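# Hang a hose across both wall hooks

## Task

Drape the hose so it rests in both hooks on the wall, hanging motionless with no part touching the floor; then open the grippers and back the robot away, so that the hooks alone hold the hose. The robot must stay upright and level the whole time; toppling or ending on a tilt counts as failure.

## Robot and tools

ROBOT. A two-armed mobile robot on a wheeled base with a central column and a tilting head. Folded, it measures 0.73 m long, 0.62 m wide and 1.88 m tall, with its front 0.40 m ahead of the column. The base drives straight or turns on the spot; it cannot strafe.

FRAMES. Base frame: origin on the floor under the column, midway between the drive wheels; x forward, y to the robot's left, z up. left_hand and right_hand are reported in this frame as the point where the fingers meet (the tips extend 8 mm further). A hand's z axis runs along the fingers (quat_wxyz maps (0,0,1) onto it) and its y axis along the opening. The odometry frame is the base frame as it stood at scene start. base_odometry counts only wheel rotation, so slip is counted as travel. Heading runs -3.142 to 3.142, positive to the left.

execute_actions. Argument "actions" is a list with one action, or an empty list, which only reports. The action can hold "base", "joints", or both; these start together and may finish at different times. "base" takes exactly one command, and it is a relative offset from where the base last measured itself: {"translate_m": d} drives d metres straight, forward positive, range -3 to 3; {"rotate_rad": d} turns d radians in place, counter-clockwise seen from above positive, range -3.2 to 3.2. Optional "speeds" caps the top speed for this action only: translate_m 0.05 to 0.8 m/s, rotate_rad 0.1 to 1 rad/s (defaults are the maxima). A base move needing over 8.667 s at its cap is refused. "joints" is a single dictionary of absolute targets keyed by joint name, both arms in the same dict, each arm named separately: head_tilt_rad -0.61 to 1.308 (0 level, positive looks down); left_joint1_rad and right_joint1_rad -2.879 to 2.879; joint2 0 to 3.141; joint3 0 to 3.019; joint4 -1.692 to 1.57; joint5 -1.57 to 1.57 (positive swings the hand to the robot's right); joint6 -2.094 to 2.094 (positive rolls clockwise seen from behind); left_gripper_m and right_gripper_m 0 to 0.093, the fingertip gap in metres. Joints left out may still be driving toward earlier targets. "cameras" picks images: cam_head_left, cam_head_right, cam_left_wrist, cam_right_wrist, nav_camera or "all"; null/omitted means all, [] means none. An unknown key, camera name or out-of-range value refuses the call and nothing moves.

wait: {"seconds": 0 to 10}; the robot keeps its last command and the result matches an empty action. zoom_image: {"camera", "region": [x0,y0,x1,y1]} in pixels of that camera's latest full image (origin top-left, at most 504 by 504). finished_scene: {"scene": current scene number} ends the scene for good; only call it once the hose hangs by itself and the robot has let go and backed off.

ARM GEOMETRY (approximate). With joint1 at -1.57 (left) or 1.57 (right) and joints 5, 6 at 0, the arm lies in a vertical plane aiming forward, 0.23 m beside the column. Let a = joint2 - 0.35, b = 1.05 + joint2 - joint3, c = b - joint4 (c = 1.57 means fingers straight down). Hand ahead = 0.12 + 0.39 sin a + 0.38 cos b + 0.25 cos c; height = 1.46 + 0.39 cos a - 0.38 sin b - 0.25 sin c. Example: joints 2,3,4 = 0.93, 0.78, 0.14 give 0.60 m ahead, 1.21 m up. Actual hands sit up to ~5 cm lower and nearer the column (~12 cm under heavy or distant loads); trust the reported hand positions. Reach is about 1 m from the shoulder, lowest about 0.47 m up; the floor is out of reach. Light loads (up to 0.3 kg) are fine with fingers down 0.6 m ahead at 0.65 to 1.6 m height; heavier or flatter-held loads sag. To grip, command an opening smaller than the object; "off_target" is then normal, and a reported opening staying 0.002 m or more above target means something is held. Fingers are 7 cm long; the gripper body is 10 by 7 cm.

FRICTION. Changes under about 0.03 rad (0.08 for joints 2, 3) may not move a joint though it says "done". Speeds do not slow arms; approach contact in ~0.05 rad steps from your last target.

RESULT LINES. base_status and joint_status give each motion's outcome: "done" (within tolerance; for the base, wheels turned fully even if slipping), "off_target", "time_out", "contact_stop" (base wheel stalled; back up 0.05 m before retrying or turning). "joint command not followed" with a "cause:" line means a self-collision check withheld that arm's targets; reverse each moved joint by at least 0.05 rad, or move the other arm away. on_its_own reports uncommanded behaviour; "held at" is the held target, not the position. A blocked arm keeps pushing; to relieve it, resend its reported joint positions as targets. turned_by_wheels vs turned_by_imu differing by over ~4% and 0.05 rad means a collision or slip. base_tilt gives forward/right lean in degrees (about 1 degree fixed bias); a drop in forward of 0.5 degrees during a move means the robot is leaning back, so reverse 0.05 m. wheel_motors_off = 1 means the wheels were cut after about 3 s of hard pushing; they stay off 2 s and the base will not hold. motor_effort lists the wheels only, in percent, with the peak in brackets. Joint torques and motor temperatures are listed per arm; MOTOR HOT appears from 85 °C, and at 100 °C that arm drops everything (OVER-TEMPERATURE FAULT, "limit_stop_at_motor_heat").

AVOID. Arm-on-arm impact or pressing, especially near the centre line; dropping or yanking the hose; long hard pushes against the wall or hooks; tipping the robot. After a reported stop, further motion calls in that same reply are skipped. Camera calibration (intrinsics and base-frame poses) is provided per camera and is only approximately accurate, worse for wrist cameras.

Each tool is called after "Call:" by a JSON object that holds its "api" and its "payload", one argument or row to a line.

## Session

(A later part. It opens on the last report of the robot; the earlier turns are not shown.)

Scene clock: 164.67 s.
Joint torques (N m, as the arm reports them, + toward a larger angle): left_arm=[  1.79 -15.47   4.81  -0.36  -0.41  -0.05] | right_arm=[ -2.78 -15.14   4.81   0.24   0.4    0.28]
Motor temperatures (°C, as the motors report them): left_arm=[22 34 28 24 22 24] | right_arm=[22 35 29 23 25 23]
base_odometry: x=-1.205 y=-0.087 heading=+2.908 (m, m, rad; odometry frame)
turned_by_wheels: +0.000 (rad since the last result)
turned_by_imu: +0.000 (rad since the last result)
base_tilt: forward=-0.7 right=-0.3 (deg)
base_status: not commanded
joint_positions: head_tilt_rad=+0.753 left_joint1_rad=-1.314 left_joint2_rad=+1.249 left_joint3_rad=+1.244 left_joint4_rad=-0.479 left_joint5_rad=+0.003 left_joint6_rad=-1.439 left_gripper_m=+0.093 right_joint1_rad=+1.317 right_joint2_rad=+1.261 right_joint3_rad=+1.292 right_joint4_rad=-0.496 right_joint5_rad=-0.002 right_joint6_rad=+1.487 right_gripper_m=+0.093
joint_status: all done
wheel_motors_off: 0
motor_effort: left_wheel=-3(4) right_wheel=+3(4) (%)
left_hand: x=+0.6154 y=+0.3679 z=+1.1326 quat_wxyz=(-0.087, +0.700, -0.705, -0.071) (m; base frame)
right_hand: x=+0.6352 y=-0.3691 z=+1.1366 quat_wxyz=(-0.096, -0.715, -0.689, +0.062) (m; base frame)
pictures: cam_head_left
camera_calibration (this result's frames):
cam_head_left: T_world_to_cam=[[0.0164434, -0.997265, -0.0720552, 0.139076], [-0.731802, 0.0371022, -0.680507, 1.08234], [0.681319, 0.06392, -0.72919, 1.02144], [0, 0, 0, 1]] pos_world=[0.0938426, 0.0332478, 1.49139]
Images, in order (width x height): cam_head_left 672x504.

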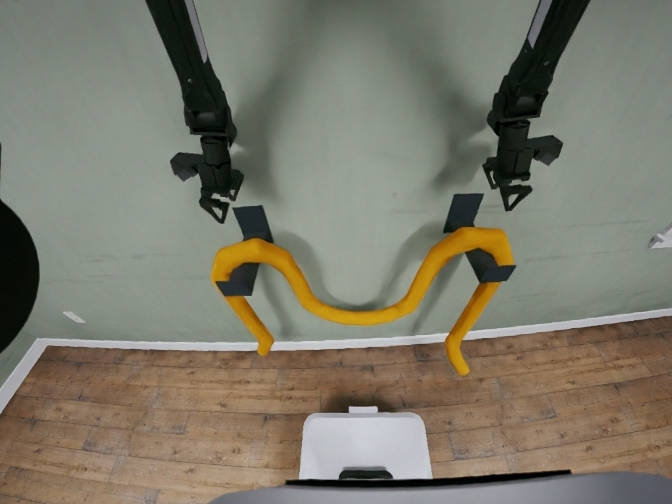

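Call:
{"api": "execute_actions", "payload": {
  "actions": [
    {"base":{"translate_m":-0.6}}
  ],
  "cameras": ["nav_camera"]
}}

Call:
{"api": "wait", "payload": {
  "seconds": 10
}}

Call:
{"api": "wait", "payload": {
  "seconds": 10
}}

Call:
{"api": "wait", "payload": {
  "seconds": 10
}}

Call:
{"api": "wait", "payload": {
  "seconds": 10
}}

Scene clock: 173.70 s.
Joint torques (N m, as the arm reports them, + toward a larger angle): left_arm=[  1.79 -16.01   5.02  -0.35  -0.4   -0.06] | right_arm=[ -2.78 -15.03   4.86   0.27   0.37   0.28]
Motor temperatures (°C, as the motors report them): left_arm=[22 33 28 24 22 24] | right_arm=[22 34 29 23 25 23]
base_odometry: x=-0.621 y=-0.226 heading=+2.906 (m, m, rad; odometry frame)
turned_by_wheels: -0.002 (rad since the last result)
turned_by_imu: -0.004 (rad since the last result)
base_tilt: forward=-0.7 right=-0.3 (deg)
base_status: done
joint_positions: head_tilt_rad=+0.754 left_joint1_rad=-1.314 left_joint2_rad=+1.251 left_joint3_rad=+1.242 left_joint4_rad=-0.479 left_joint5_rad=+0.003 left_joint6_rad=-1.439 left_gripper_m=+0.093 right_joint1_rad=+1.315 right_joint2_rad=+1.263 right_joint3_rad=+1.290 right_joint4_rad=-0.496 right_joint5_rad=-0.001 right_joint6_rad=+1.487 right_gripper_m=+0.093
joint_status: not commanded
wheel_motors_off: 0
motor_effort: left_wheel=-2(61) right_wheel=+1(76) (%)
left_hand: x=+0.6137 y=+0.3682 z=+1.1314 quat_wxyz=(-0.086, +0.700, -0.705, -0.072) (m; base frame)
right_hand: x=+0.6331 y=-0.3702 z=+1.1353 quat_wxyz=(-0.095, -0.716, -0.689, +0.064) (m; base frame)
pictures: nav_camera
Images, in order (width x height): nav_camera 672x504.

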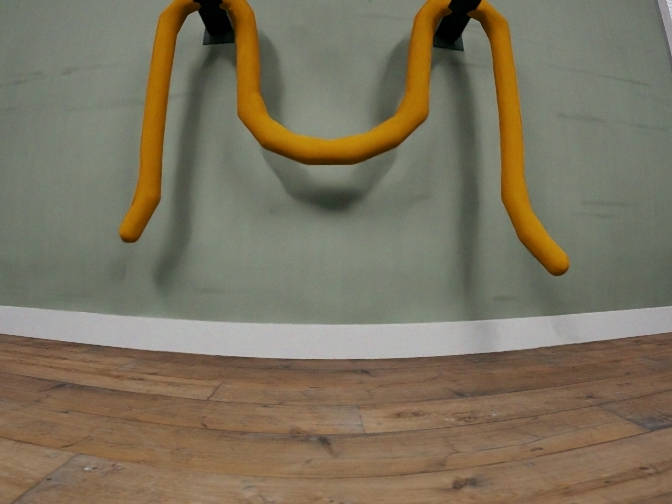

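Scene clock: 183.70 s.
Joint torques (N m, as the arm reports them, + toward a larger angle): left_arm=[  1.82 -16.08   5.01  -0.34  -0.4   -0.06] | right_arm=[ -2.66 -15.16   4.87   0.29   0.37   0.28]
Motor temperatures (°C, as the motors report them): left_arm=[22 33 28 24 22 24] | right_arm=[22 34 29 23 25 23]
base_odometry: x=-0.621 y=-0.226 heading=+2.906 (m, m, rad; odometry frame)
turned_by_wheels: +0.000 (rad since the last result)
turned_by_imu: -0.001 (rad since the last result)
base_tilt: forward=-0.7 right=-0.3 (deg)
base_status: done
joint_positions: head_tilt_rad=+0.754 left_joint1_rad=-1.314 left_joint2_rad=+1.251 left_joint3_rad=+1.242 left_joint4_rad=-0.479 left_joint5_rad=+0.003 left_joint6_rad=-1.439 left_gripper_m=+0.093 right_joint1_rad=+1.315 right_joint2_rad=+1.263 right_joint3_rad=+1.290 right_joint4_rad=-0.496 right_joint5_rad=-0.001 right_joint6_rad=+1.487 right_gripper_m=+0.093
joint_status: not commanded
wheel_motors_off: 0
motor_effort: left_wheel=-2(61) right_wheel=+2(76) (%)
left_hand: x=+0.6137 y=+0.3682 z=+1.1314 quat_wxyz=(-0.086, +0.700, -0.705, -0.072) (m; base frame)
right_hand: x=+0.6331 y=-0.3702 z=+1.1353 quat_wxyz=(-0.095, -0.716, -0.689, +0.064) (m; base frame)
wait: 10.00 s; at rest by 0.27 s
pictures: cam_head_left, cam_head_right, cam_left_wrist, cam_right_wrist, nav_camera
camera_calibration (this result's frames):
cam_head_left: T_world_to_cam=[[0.0164144, -0.997265, -0.0720618, 0.139088], [-0.732076, 0.0371022, -0.680212, 1.0819], [0.681025, 0.06392, -0.729465, 1.02188], [0, 0, 0, 1]] pos_world=[0.093823, 0.0332478, 1.49137]
cam_head_right: T_world_to_cam=[[0.0157737, -0.997999, -0.061223, 0.0537641], [-0.716266, 0.0314445, -0.697119, 1.10575], [0.69765, 0.0548481, -0.714337, 0.999514], [0, 0, 0, 1]] pos_world=[0.0938524, -0.0359346, 1.48812]
cam_left_wrist: T_world_to_cam=[[0.999917, 0.00626202, 0.0112917, -0.627135], [0.00123326, -0.916844, 0.399243, -0.113441], [0.0128528, -0.399196, -0.916776, 1.29897], [0, 0, 0, 1]] pos_world=[0.610527, 0.418464, 1.24324]
cam_right_wrist: T_world_to_cam=[[-0.997971, 0.0376848, -0.0513106, 0.701761], [0.0144851, 0.91925, 0.393408, -0.106462], [0.0619927, 0.391867, -0.917931, 1.27309], [0, 0, 0, 1]] pos_world=[0.622957, -0.427463, 1.2465]
Images, in order (width x height): cam_head_left 672x504, cam_head_right 672x504, cam_left_wrist 672x504, cam_right_wrist 672x504, nav_camera 672x504.

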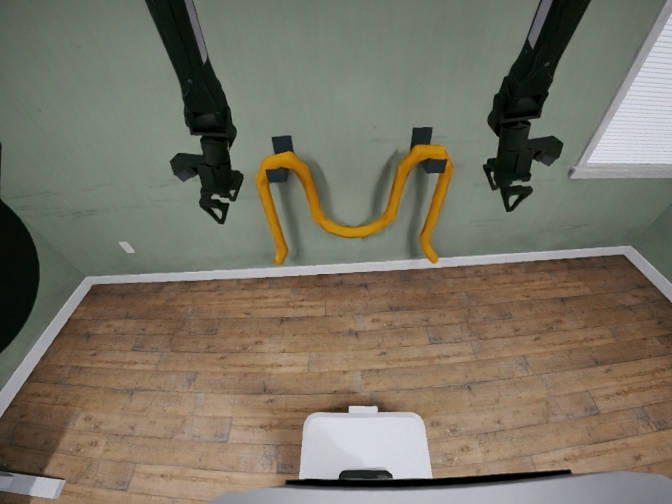

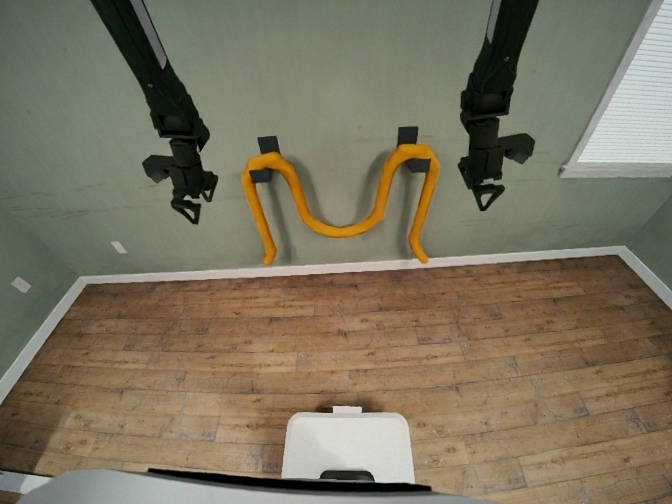

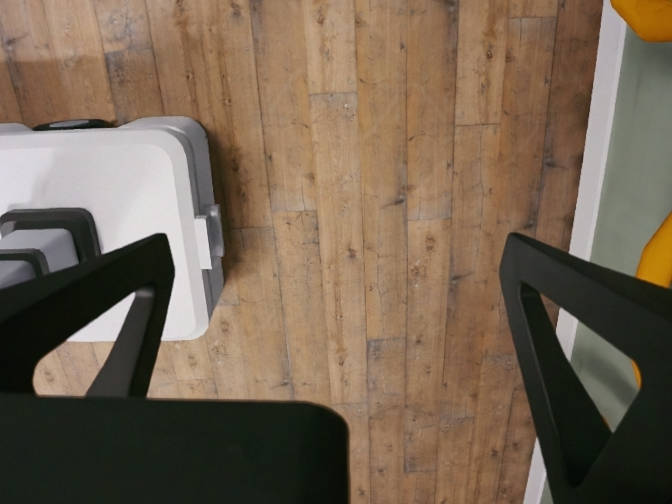

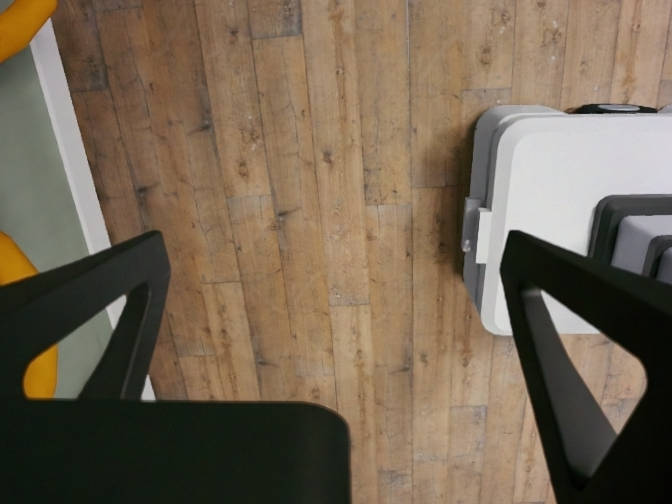

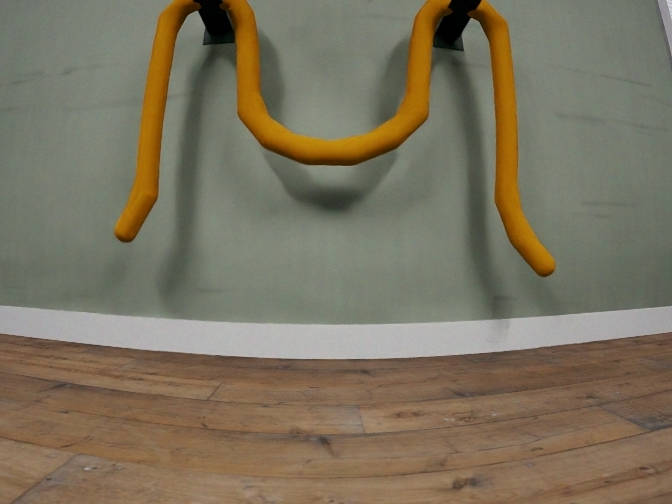

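Scene clock: 193.70 s.
Joint torques (N m, as the arm reports them, + toward a larger angle): left_arm=[  1.8  -16.13   5.02  -0.37  -0.4   -0.06] | right_arm=[ -2.62 -15.13   4.84   0.26   0.37   0.28]
Motor temperatures (°C, as the motors report them): left_arm=[22 33 28 24 22 24] | right_arm=[22 34 29 23 25 23]
base_odometry: x=-0.621 y=-0.226 heading=+2.906 (m, m, rad; odometry frame)
turned_by_wheels: +0.000 (rad since the last result)
turned_by_imu: -0.001 (rad since the last result)
base_tilt: forward=-0.6 right=-0.2 (deg)
base_status: done
joint_positions: head_tilt_rad=+0.754 left_joint1_rad=-1.314 left_joint2_rad=+1.251 left_joint3_rad=+1.242 left_joint4_rad=-0.479 left_joint5_rad=+0.003 left_joint6_rad=-1.439 left_gripper_m=+0.093 right_joint1_rad=+1.315 right_joint2_rad=+1.263 right_joint3_rad=+1.290 right_joint4_rad=-0.496 right_joint5_rad=-0.001 right_joint6_rad=+1.487 right_gripper_m=+0.093
joint_status: not commanded
wheel_motors_off: 0
motor_effort: left_wheel=-3(61) right_wheel=+2(76) (%)
left_hand: x=+0.6137 y=+0.3682 z=+1.1314 quat_wxyz=(-0.086, +0.700, -0.705, -0.072) (m; base frame)
right_hand: x=+0.6331 y=-0.3702 z=+1.1353 quat_wxyz=(-0.095, -0.716, -0.689, +0.064) (m; base frame)
wait: 10.00 s; at rest by 0.27 s
pictures: cam_head_left, cam_head_right, cam_left_wrist, cam_right_wrist, nav_camera
camera_calibration (this result's frames):
cam_head_left: T_world_to_cam=[[0.0164144, -0.997265, -0.0720618, 0.139088], [-0.732076, 0.0371022, -0.680212, 1.0819], [0.681025, 0.06392, -0.729465, 1.02188], [0, 0, 0, 1]] pos_world=[0.093823, 0.0332478, 1.49137]
cam_head_right: T_world_to_cam=[[0.0157737, -0.997999, -0.061223, 0.0537641], [-0.716266, 0.0314445, -0.697119, 1.10575], [0.697649, 0.0548481, -0.714337, 0.999514], [0, 0, 0, 1]] pos_world=[0.0938524, -0.0359346, 1.48812]
cam_left_wrist: T_world_to_cam=[[0.999917, 0.00626202, 0.0112917, -0.627135], [0.00123326, -0.916844, 0.399243, -0.113441], [0.0128528, -0.399196, -0.916776, 1.29897], [0, 0, 0, 1]] pos_world=[0.610527, 0.418464, 1.24324]
cam_right_wrist: T_world_to_cam=[[-0.997971, 0.0376848, -0.0513106, 0.701761], [0.0144851, 0.91925, 0.393408, -0.106462], [0.0619927, 0.391867, -0.917931, 1.27309], [0, 0, 0, 1]] pos_world=[0.622957, -0.427463, 1.2465]
Images, in order (width x height): cam_head_left 672x504, cam_head_right 672x504, cam_left_wrist 672x504, cam_right_wrist 672x504, nav_camera 672x504.

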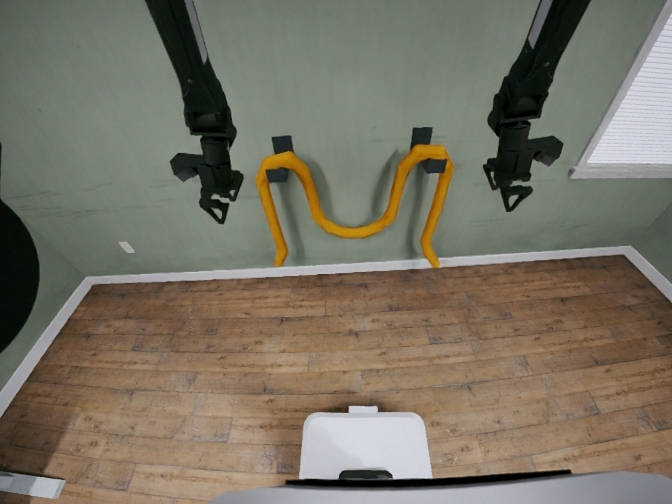

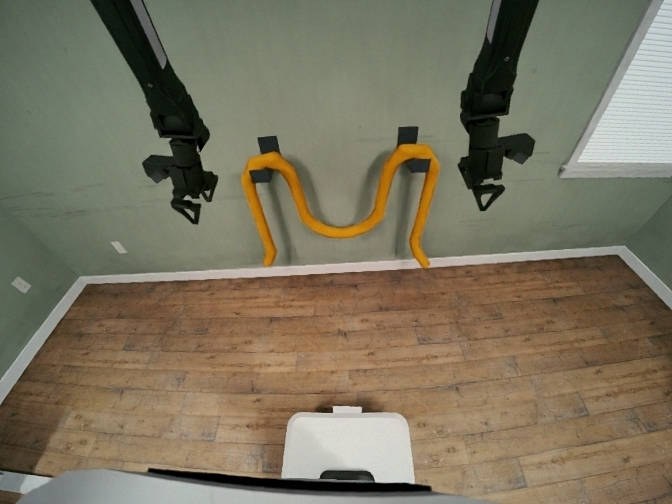

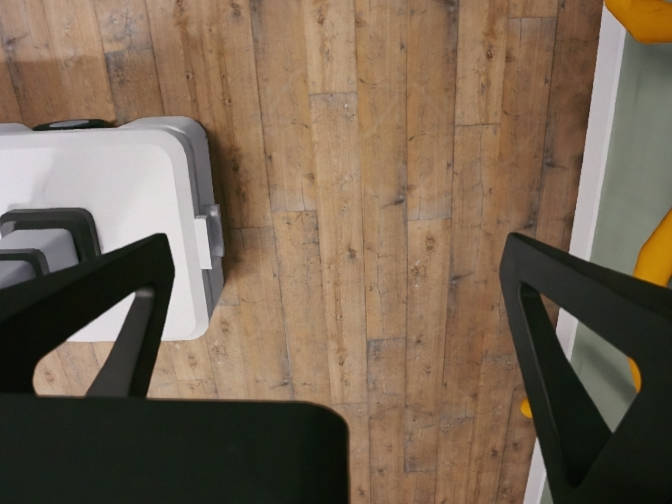

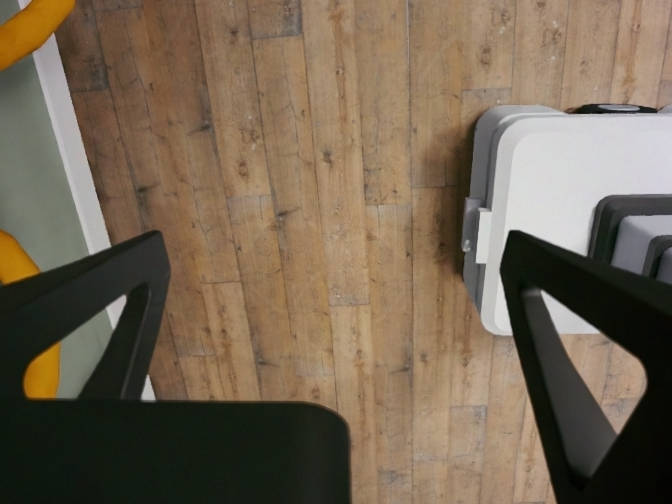

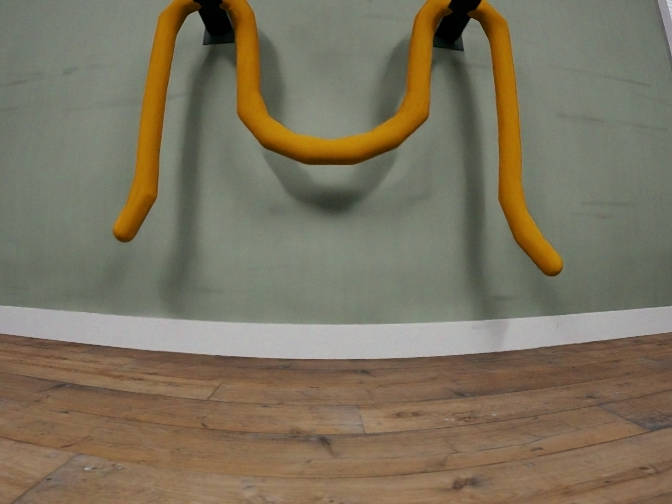

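Scene clock: 203.70 s.
Joint torques (N m, as the arm reports them, + toward a larger angle): left_arm=[  1.83 -16.07   5.02  -0.37  -0.4   -0.06] | right_arm=[ -2.63 -15.11   4.86   0.28   0.37   0.28]
Motor temperatures (°C, as the motors report them): left_arm=[22 33 28 24 22 24] | right_arm=[22 34 29 23 25 23]
base_odometry: x=-0.621 y=-0.226 heading=+2.906 (m, m, rad; odometry frame)
turned_by_wheels: +0.000 (rad since the last result)
turned_by_imu: -0.001 (rad since the last result)
base_tilt: forward=-0.7 right=-0.2 (deg)
base_status: done
joint_positions: head_tilt_rad=+0.754 left_joint1_rad=-1.314 left_joint2_rad=+1.251 left_joint3_rad=+1.242 left_joint4_rad=-0.479 left_joint5_rad=+0.003 left_joint6_rad=-1.439 left_gripper_m=+0.093 right_joint1_rad=+1.315 right_joint2_rad=+1.263 right_joint3_rad=+1.290 right_joint4_rad=-0.496 right_joint5_rad=-0.001 right_joint6_rad=+1.487 right_gripper_m=+0.093
joint_status: not commanded
wheel_motors_off: 0
motor_effort: left_wheel=-1(61) right_wheel=+1(76) (%)
left_hand: x=+0.6137 y=+0.3682 z=+1.1314 quat_wxyz=(-0.086, +0.700, -0.705, -0.072) (m; base frame)
right_hand: x=+0.6331 y=-0.3702 z=+1.1353 quat_wxyz=(-0.095, -0.716, -0.689, +0.064) (m; base frame)
wait: 10.00 s; at rest by 0.27 s
pictures: cam_head_left, cam_head_right, cam_left_wrist, cam_right_wrist, nav_camera
camera_calibration (this result's frames):
cam_head_left: T_world_to_cam=[[0.0164144, -0.997265, -0.0720618, 0.139088], [-0.732076, 0.0371022, -0.680212, 1.0819], [0.681025, 0.06392, -0.729465, 1.02188], [0, 0, 0, 1]] pos_world=[0.093823, 0.0332478, 1.49137]
cam_head_right: T_world_to_cam=[[0.0157737, -0.997999, -0.061223, 0.0537641], [-0.716266, 0.0314445, -0.697119, 1.10575], [0.69765, 0.0548481, -0.714337, 0.999514], [0, 0, 0, 1]] pos_world=[0.0938524, -0.0359346, 1.48812]
cam_left_wrist: T_world_to_cam=[[0.999917, 0.00626202, 0.0112917, -0.627135], [0.00123326, -0.916844, 0.399243, -0.113441], [0.0128528, -0.399196, -0.916776, 1.29897], [0, 0, 0, 1]] pos_world=[0.610527, 0.418464, 1.24324]
cam_right_wrist: T_world_to_cam=[[-0.997971, 0.0376848, -0.0513106, 0.701761], [0.0144851, 0.91925, 0.393408, -0.106462], [0.0619927, 0.391867, -0.917931, 1.27309], [0, 0, 0, 1]] pos_world=[0.622957, -0.427463, 1.2465]
Images, in order (width x height): cam_head_left 672x504, cam_head_right 672x504, cam_left_wrist 672x504, cam_right_wrist 672x504, nav_camera 672x504.

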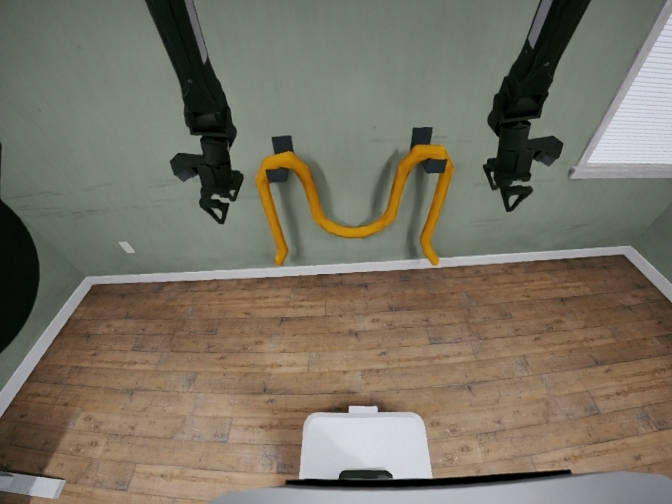

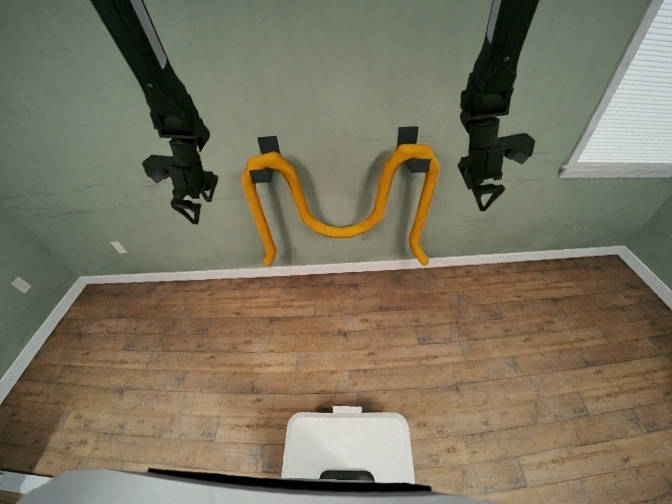

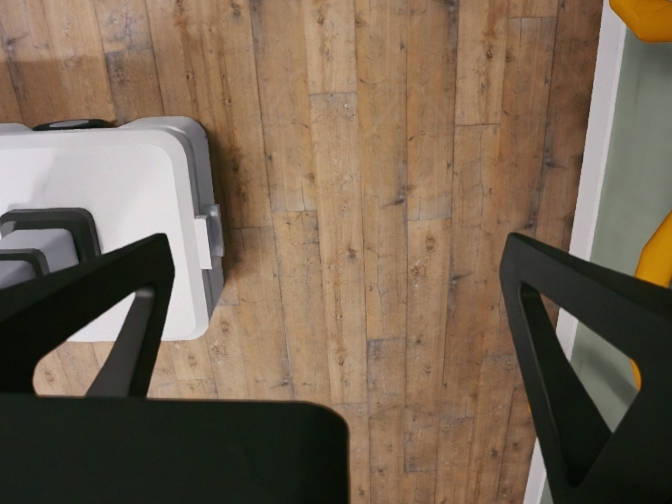

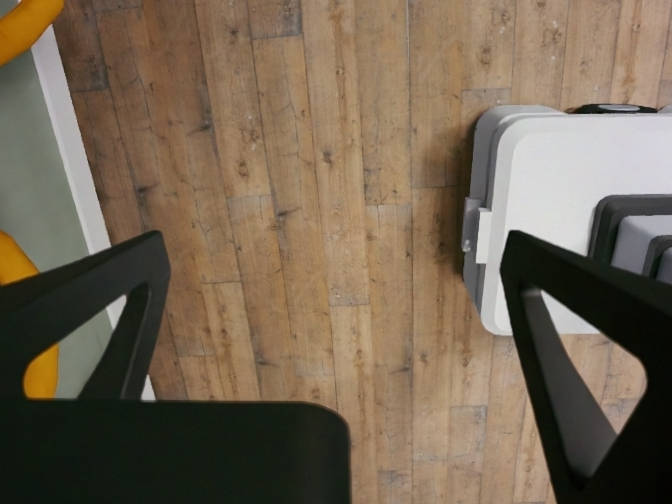

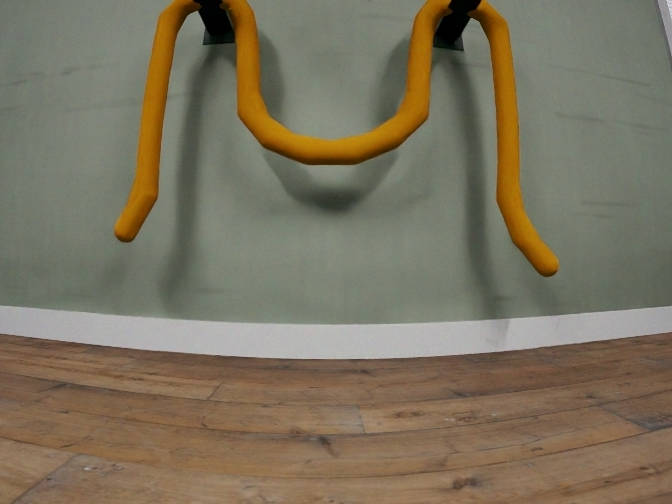

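Scene clock: 213.70 s.
Joint torques (N m, as the arm reports them, + toward a larger angle): left_arm=[  1.81 -16.04   5.02  -0.36  -0.4   -0.06] | right_arm=[ -2.67 -15.1    4.87   0.27   0.37   0.28]
Motor temperatures (°C, as the motors report them): left_arm=[22 33 28 24 22 24] | right_arm=[22 34 29 23 25 23]
base_odometry: x=-0.621 y=-0.226 heading=+2.906 (m, m, rad; odometry frame)
turned_by_wheels: +0.000 (rad since the last result)
turned_by_imu: -0.001 (rad since the last result)
base_tilt: forward=-0.7 right=-0.2 (deg)
base_status: done
joint_positions: head_tilt_rad=+0.754 left_joint1_rad=-1.314 left_joint2_rad=+1.251 left_joint3_rad=+1.242 left_joint4_rad=-0.479 left_joint5_rad=+0.003 left_joint6_rad=-1.439 left_gripper_m=+0.093 right_joint1_rad=+1.315 right_joint2_rad=+1.263 right_joint3_rad=+1.290 right_joint4_rad=-0.496 right_joint5_rad=-0.001 right_joint6_rad=+1.487 right_gripper_m=+0.093
joint_status: not commanded
wheel_motors_off: 0
motor_effort: left_wheel=-2(61) right_wheel=+1(76) (%)
left_hand: x=+0.6137 y=+0.3682 z=+1.1314 quat_wxyz=(-0.086, +0.700, -0.705, -0.072) (m; base frame)
right_hand: x=+0.6331 y=-0.3702 z=+1.1353 quat_wxyz=(-0.095, -0.716, -0.689, +0.064) (m; base frame)
wait: 10.00 s; at rest by 0.27 s
pictures: cam_head_left, cam_head_right, cam_left_wrist, cam_right_wrist, nav_camera
camera_calibration (this result's frames):
cam_head_left: T_world_to_cam=[[0.0164144, -0.997265, -0.0720618, 0.139088], [-0.732076, 0.0371022, -0.680212, 1.0819], [0.681025, 0.06392, -0.729465, 1.02188], [0, 0, 0, 1]] pos_world=[0.093823, 0.0332478, 1.49137]
cam_head_right: T_world_to_cam=[[0.0157737, -0.997999, -0.061223, 0.0537641], [-0.716266, 0.0314445, -0.697119, 1.10575], [0.697649, 0.0548481, -0.714337, 0.999514], [0, 0, 0, 1]] pos_world=[0.0938524, -0.0359346, 1.48812]
cam_left_wrist: T_world_to_cam=[[0.999917, 0.00626202, 0.0112917, -0.627135], [0.00123326, -0.916844, 0.399243, -0.113441], [0.0128528, -0.399196, -0.916776, 1.29897], [0, 0, 0, 1]] pos_world=[0.610527, 0.418464, 1.24324]
cam_right_wrist: T_world_to_cam=[[-0.997971, 0.0376848, -0.0513106, 0.701761], [0.0144851, 0.91925, 0.393408, -0.106462], [0.0619927, 0.391867, -0.917931, 1.27309], [0, 0, 0, 1]] pos_world=[0.622957, -0.427463, 1.2465]
Images, in order (width x height): cam_head_left 672x504, cam_head_right 672x504, cam_left_wrist 672x504, cam_right_wrist 672x504, nav_camera 672x504.

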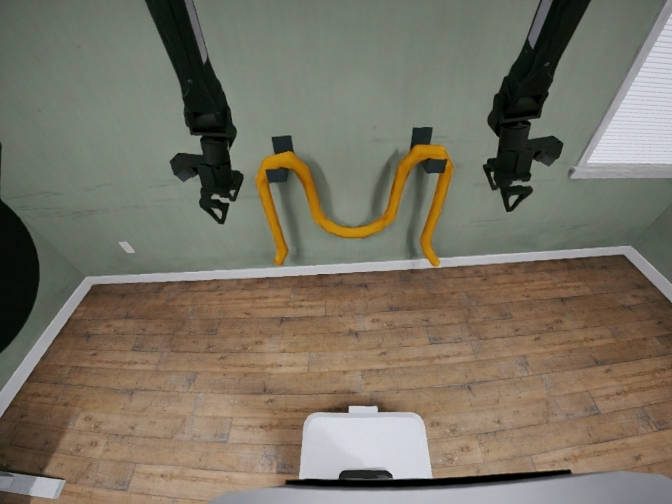

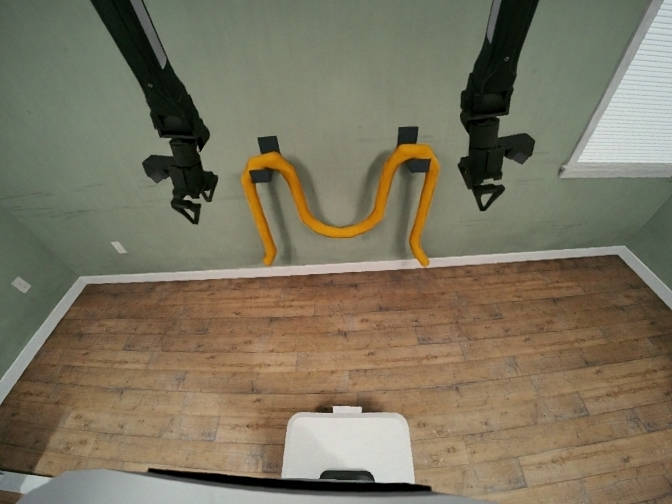

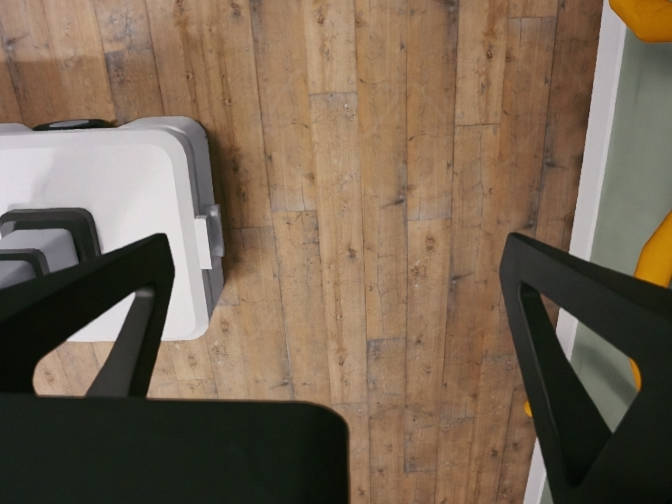

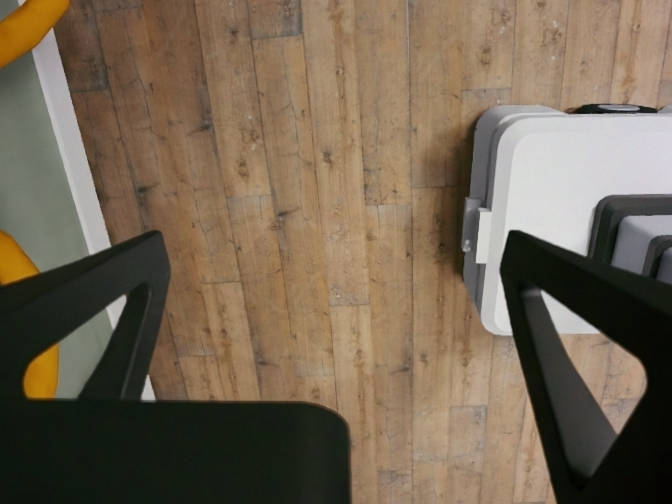

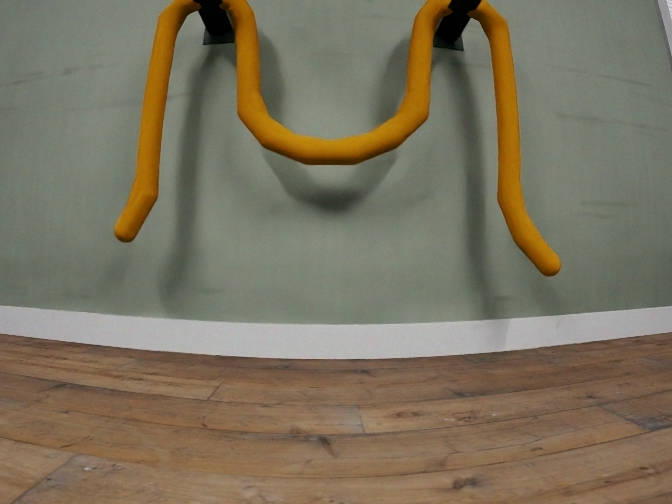

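The swing roughly halves every 10 s; a little more waiting.

Call:
{"api": "wait", "payload": {
  "seconds": 10
}}

Call:
{"api": "wait", "payload": {
  "seconds": 10
}}

Call:
{"api": "finished_scene", "payload": {
  "scene": 2
}}

Scene clock: 229.33 s.
Joint torques (N m, as the arm reports them, + toward a larger angle): left_arm=[  1.85 -16.07   5.01  -0.34  -0.4   -0.05] | right_arm=[ -2.66 -15.09   4.85   0.27   0.37   0.28]
Motor temperatures (°C, as the motors report them): left_arm=[22 33 28 24 22 24] | right_arm=[22 34 29 23 25 23]
base_odometry: x=-0.621 y=-0.226 heading=+2.906 (m, m, rad; odometry frame)
turned_by_wheels: +0.000 (rad since the last result)
turned_by_imu: -0.001 (rad since the last result)
base_tilt: forward=-0.7 right=-0.3 (deg)
base_status: done
joint_positions: head_tilt_rad=+0.754 left_joint1_rad=-1.314 left_joint2_rad=+1.251 left_joint3_rad=+1.242 left_joint4_rad=-0.479 left_joint5_rad=+0.003 left_joint6_rad=-1.439 left_gripper_m=+0.093 right_joint1_rad=+1.315 right_joint2_rad=+1.263 right_joint3_rad=+1.290 right_joint4_rad=-0.496 right_joint5_rad=-0.001 right_joint6_rad=+1.487 right_gripper_m=+0.093
joint_status: not commanded
wheel_motors_off: 0
motor_effort: left_wheel=-2(61) right_wheel=+2(76) (%)
left_hand: x=+0.6137 y=+0.3682 z=+1.1314 quat_wxyz=(-0.086, +0.700, -0.705, -0.072) (m; base frame)
right_hand: x=+0.6331 y=-0.3702 z=+1.1353 quat_wxyz=(-0.095, -0.716, -0.689, +0.064) (m; base frame)
wait: 10.00 s; at rest from the start
pictures: cam_head_left, cam_head_right, cam_left_wrist, cam_right_wrist, nav_camera
camera_calibration (this result's frames):
cam_head_left: T_world_to_cam=[[0.0164144, -0.997265, -0.0720618, 0.139088], [-0.732076, 0.0371022, -0.680212, 1.0819], [0.681025, 0.06392, -0.729465, 1.02188], [0, 0, 0, 1]] pos_world=[0.093823, 0.0332478, 1.49137]
cam_head_right: T_world_to_cam=[[0.0157737, -0.997999, -0.061223, 0.0537641], [-0.716266, 0.0314445, -0.697119, 1.10575], [0.69765, 0.0548481, -0.714337, 0.999514], [0, 0, 0, 1]] pos_world=[0.0938524, -0.0359346, 1.48812]
cam_left_wrist: T_world_to_cam=[[0.999917, 0.00626202, 0.0112917, -0.627135], [0.00123326, -0.916844, 0.399243, -0.113441], [0.0128528, -0.399196, -0.916776, 1.29897], [0, 0, 0, 1]] pos_world=[0.610527, 0.418464, 1.24324]
cam_right_wrist: T_world_to_cam=[[-0.997971, 0.0376848, -0.0513106, 0.701761], [0.0144851, 0.91925, 0.393408, -0.106462], [0.0619927, 0.391867, -0.917931, 1.27309], [0, 0, 0, 1]] pos_world=[0.622957, -0.427463, 1.2465]
Images, in order (width x height): cam_head_left 672x504, cam_head_right 672x504, cam_left_wrist 672x504, cam_right_wrist 672x504, nav_camera 672x504.

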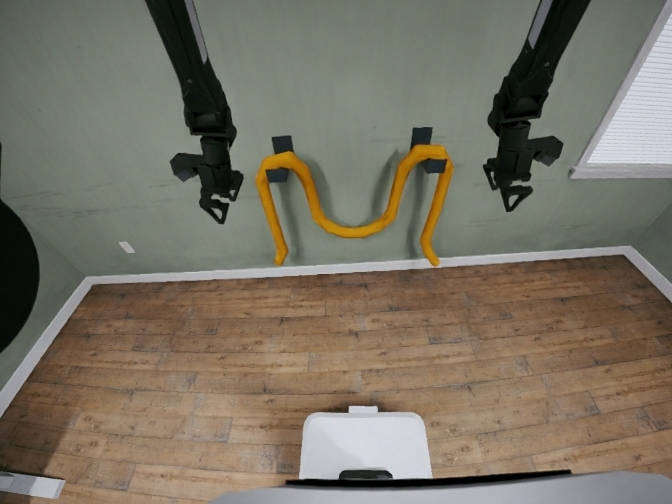

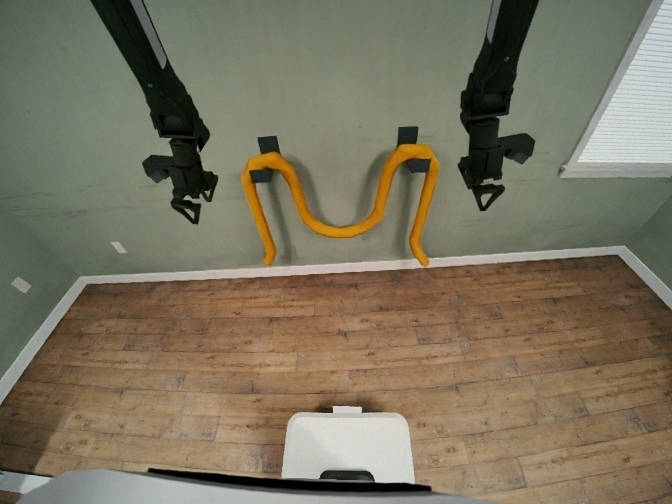

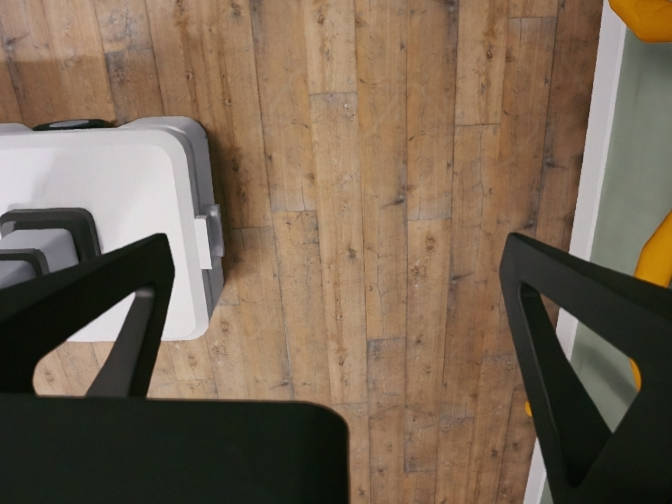

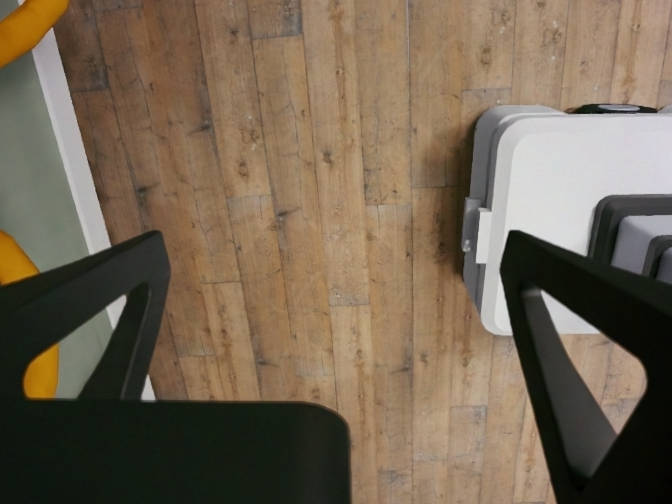

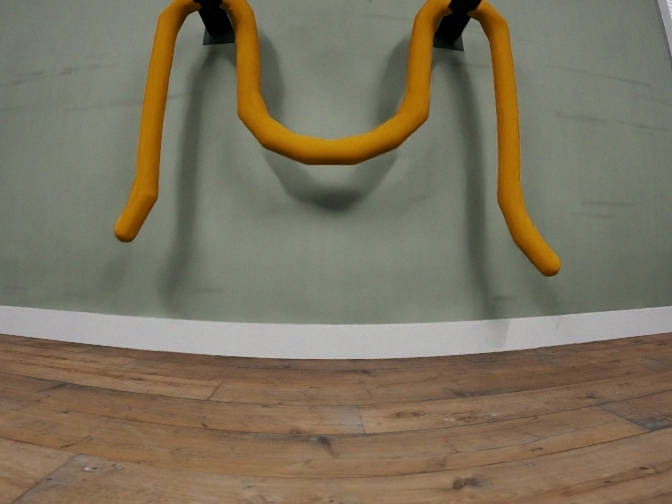

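Scene clock: 239.33 s.
Joint torques (N m, as the arm reports them, + toward a larger angle): left_arm=[  1.81 -16.19   5.02  -0.35  -0.4   -0.05] | right_arm=[ -2.66 -15.14   4.87   0.27   0.37   0.28]
Motor temperatures (°C, as the motors report them): left_arm=[22 33 28 24 22 24] | right_arm=[22 34 29 23 25 23]
base_odometry: x=-0.621 y=-0.226 heading=+2.906 (m, m, rad; odometry frame)
turned_by_wheels: +0.000 (rad since the last result)
turned_by_imu: -0.001 (rad since the last result)
base_tilt: forward=-0.7 right=-0.2 (deg)
base_status: done
joint_positions: head_tilt_rad=+0.754 left_joint1_rad=-1.314 left_joint2_rad=+1.251 left_joint3_rad=+1.242 left_joint4_rad=-0.479 left_joint5_rad=+0.003 left_joint6_rad=-1.439 left_gripper_m=+0.093 right_joint1_rad=+1.315 right_joint2_rad=+1.263 right_joint3_rad=+1.290 right_joint4_rad=-0.496 right_joint5_rad=-0.001 right_joint6_rad=+1.487 right_gripper_m=+0.093
joint_status: not commanded
wheel_motors_off: 0
motor_effort: left_wheel=-2(61) right_wheel=+1(76) (%)
left_hand: x=+0.6137 y=+0.3682 z=+1.1314 quat_wxyz=(-0.086, +0.700, -0.705, -0.072) (m; base frame)
right_hand: x=+0.6331 y=-0.3702 z=+1.1353 quat_wxyz=(-0.095, -0.716, -0.689, +0.064) (m; base frame)
wait: 10.00 s; at rest by 0.27 s
pictures: cam_head_left, cam_head_right, cam_left_wrist, cam_right_wrist, nav_camera
camera_calibration (this result's frames):
cam_head_left: T_world_to_cam=[[0.0164144, -0.997265, -0.0720618, 0.139088], [-0.732076, 0.0371022, -0.680212, 1.0819], [0.681025, 0.06392, -0.729465, 1.02188], [0, 0, 0, 1]] pos_world=[0.093823, 0.0332478, 1.49137]
cam_head_right: T_world_to_cam=[[0.0157737, -0.997999, -0.061223, 0.0537641], [-0.716266, 0.0314445, -0.697119, 1.10575], [0.69765, 0.0548481, -0.714337, 0.999514], [0, 0, 0, 1]] pos_world=[0.0938524, -0.0359346, 1.48812]
cam_left_wrist: T_world_to_cam=[[0.999917, 0.00626202, 0.0112917, -0.627135], [0.00123326, -0.916844, 0.399243, -0.113441], [0.0128528, -0.399196, -0.916776, 1.29897], [0, 0, 0, 1]] pos_world=[0.610527, 0.418464, 1.24324]
cam_right_wrist: T_world_to_cam=[[-0.997971, 0.0376848, -0.0513106, 0.701761], [0.0144851, 0.91925, 0.393408, -0.106462], [0.0619927, 0.391867, -0.917931, 1.27309], [0, 0, 0, 1]] pos_world=[0.622957, -0.427463, 1.2465]
Images, in order (width x height): cam_head_left 672x504, cam_head_right 672x504, cam_left_wrist 672x504, cam_right_wrist 672x504, nav_camera 672x504.

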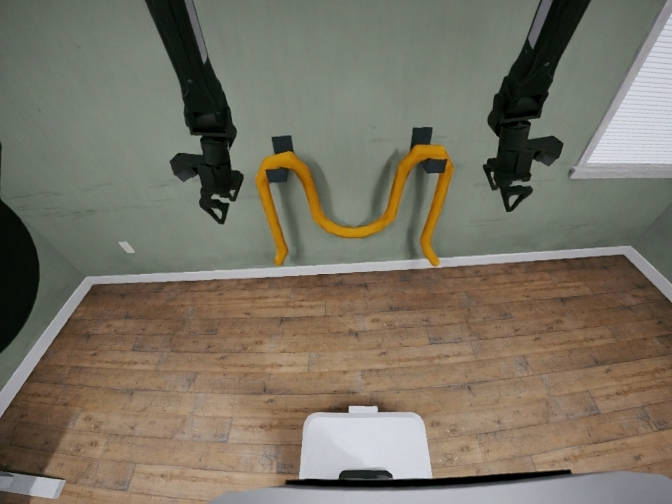

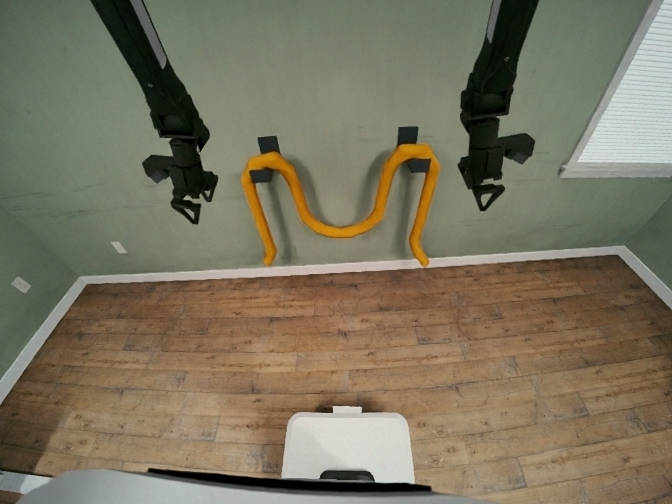

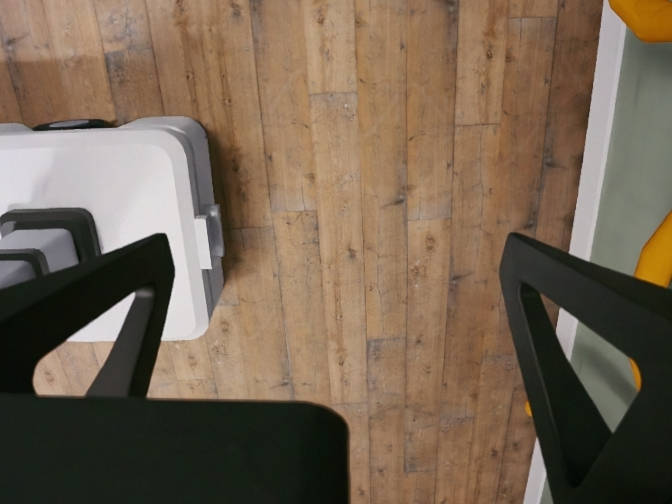

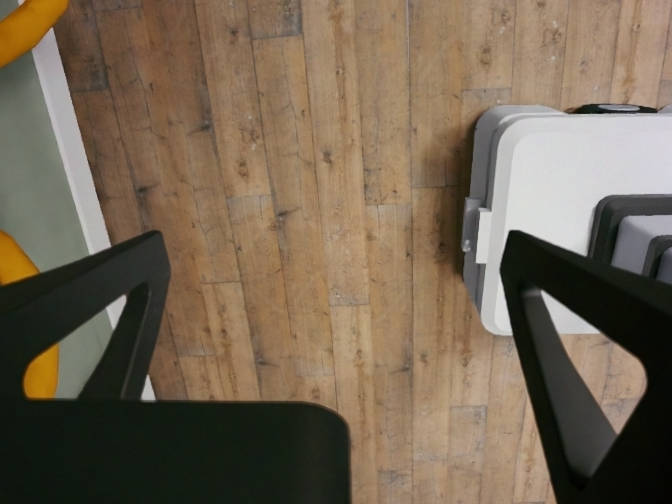

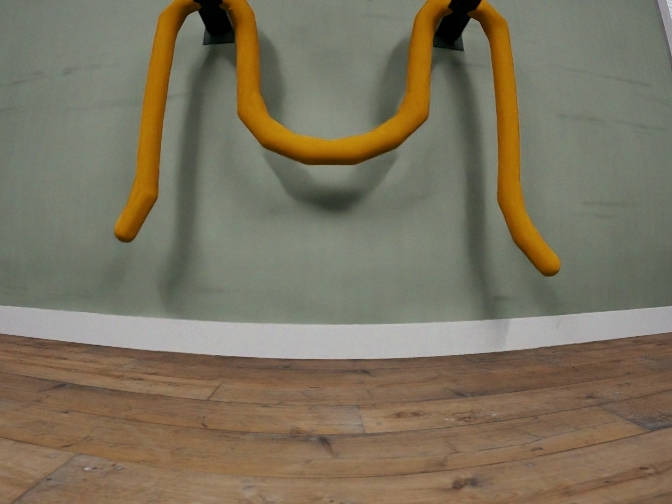

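The scene is finished: the task was done.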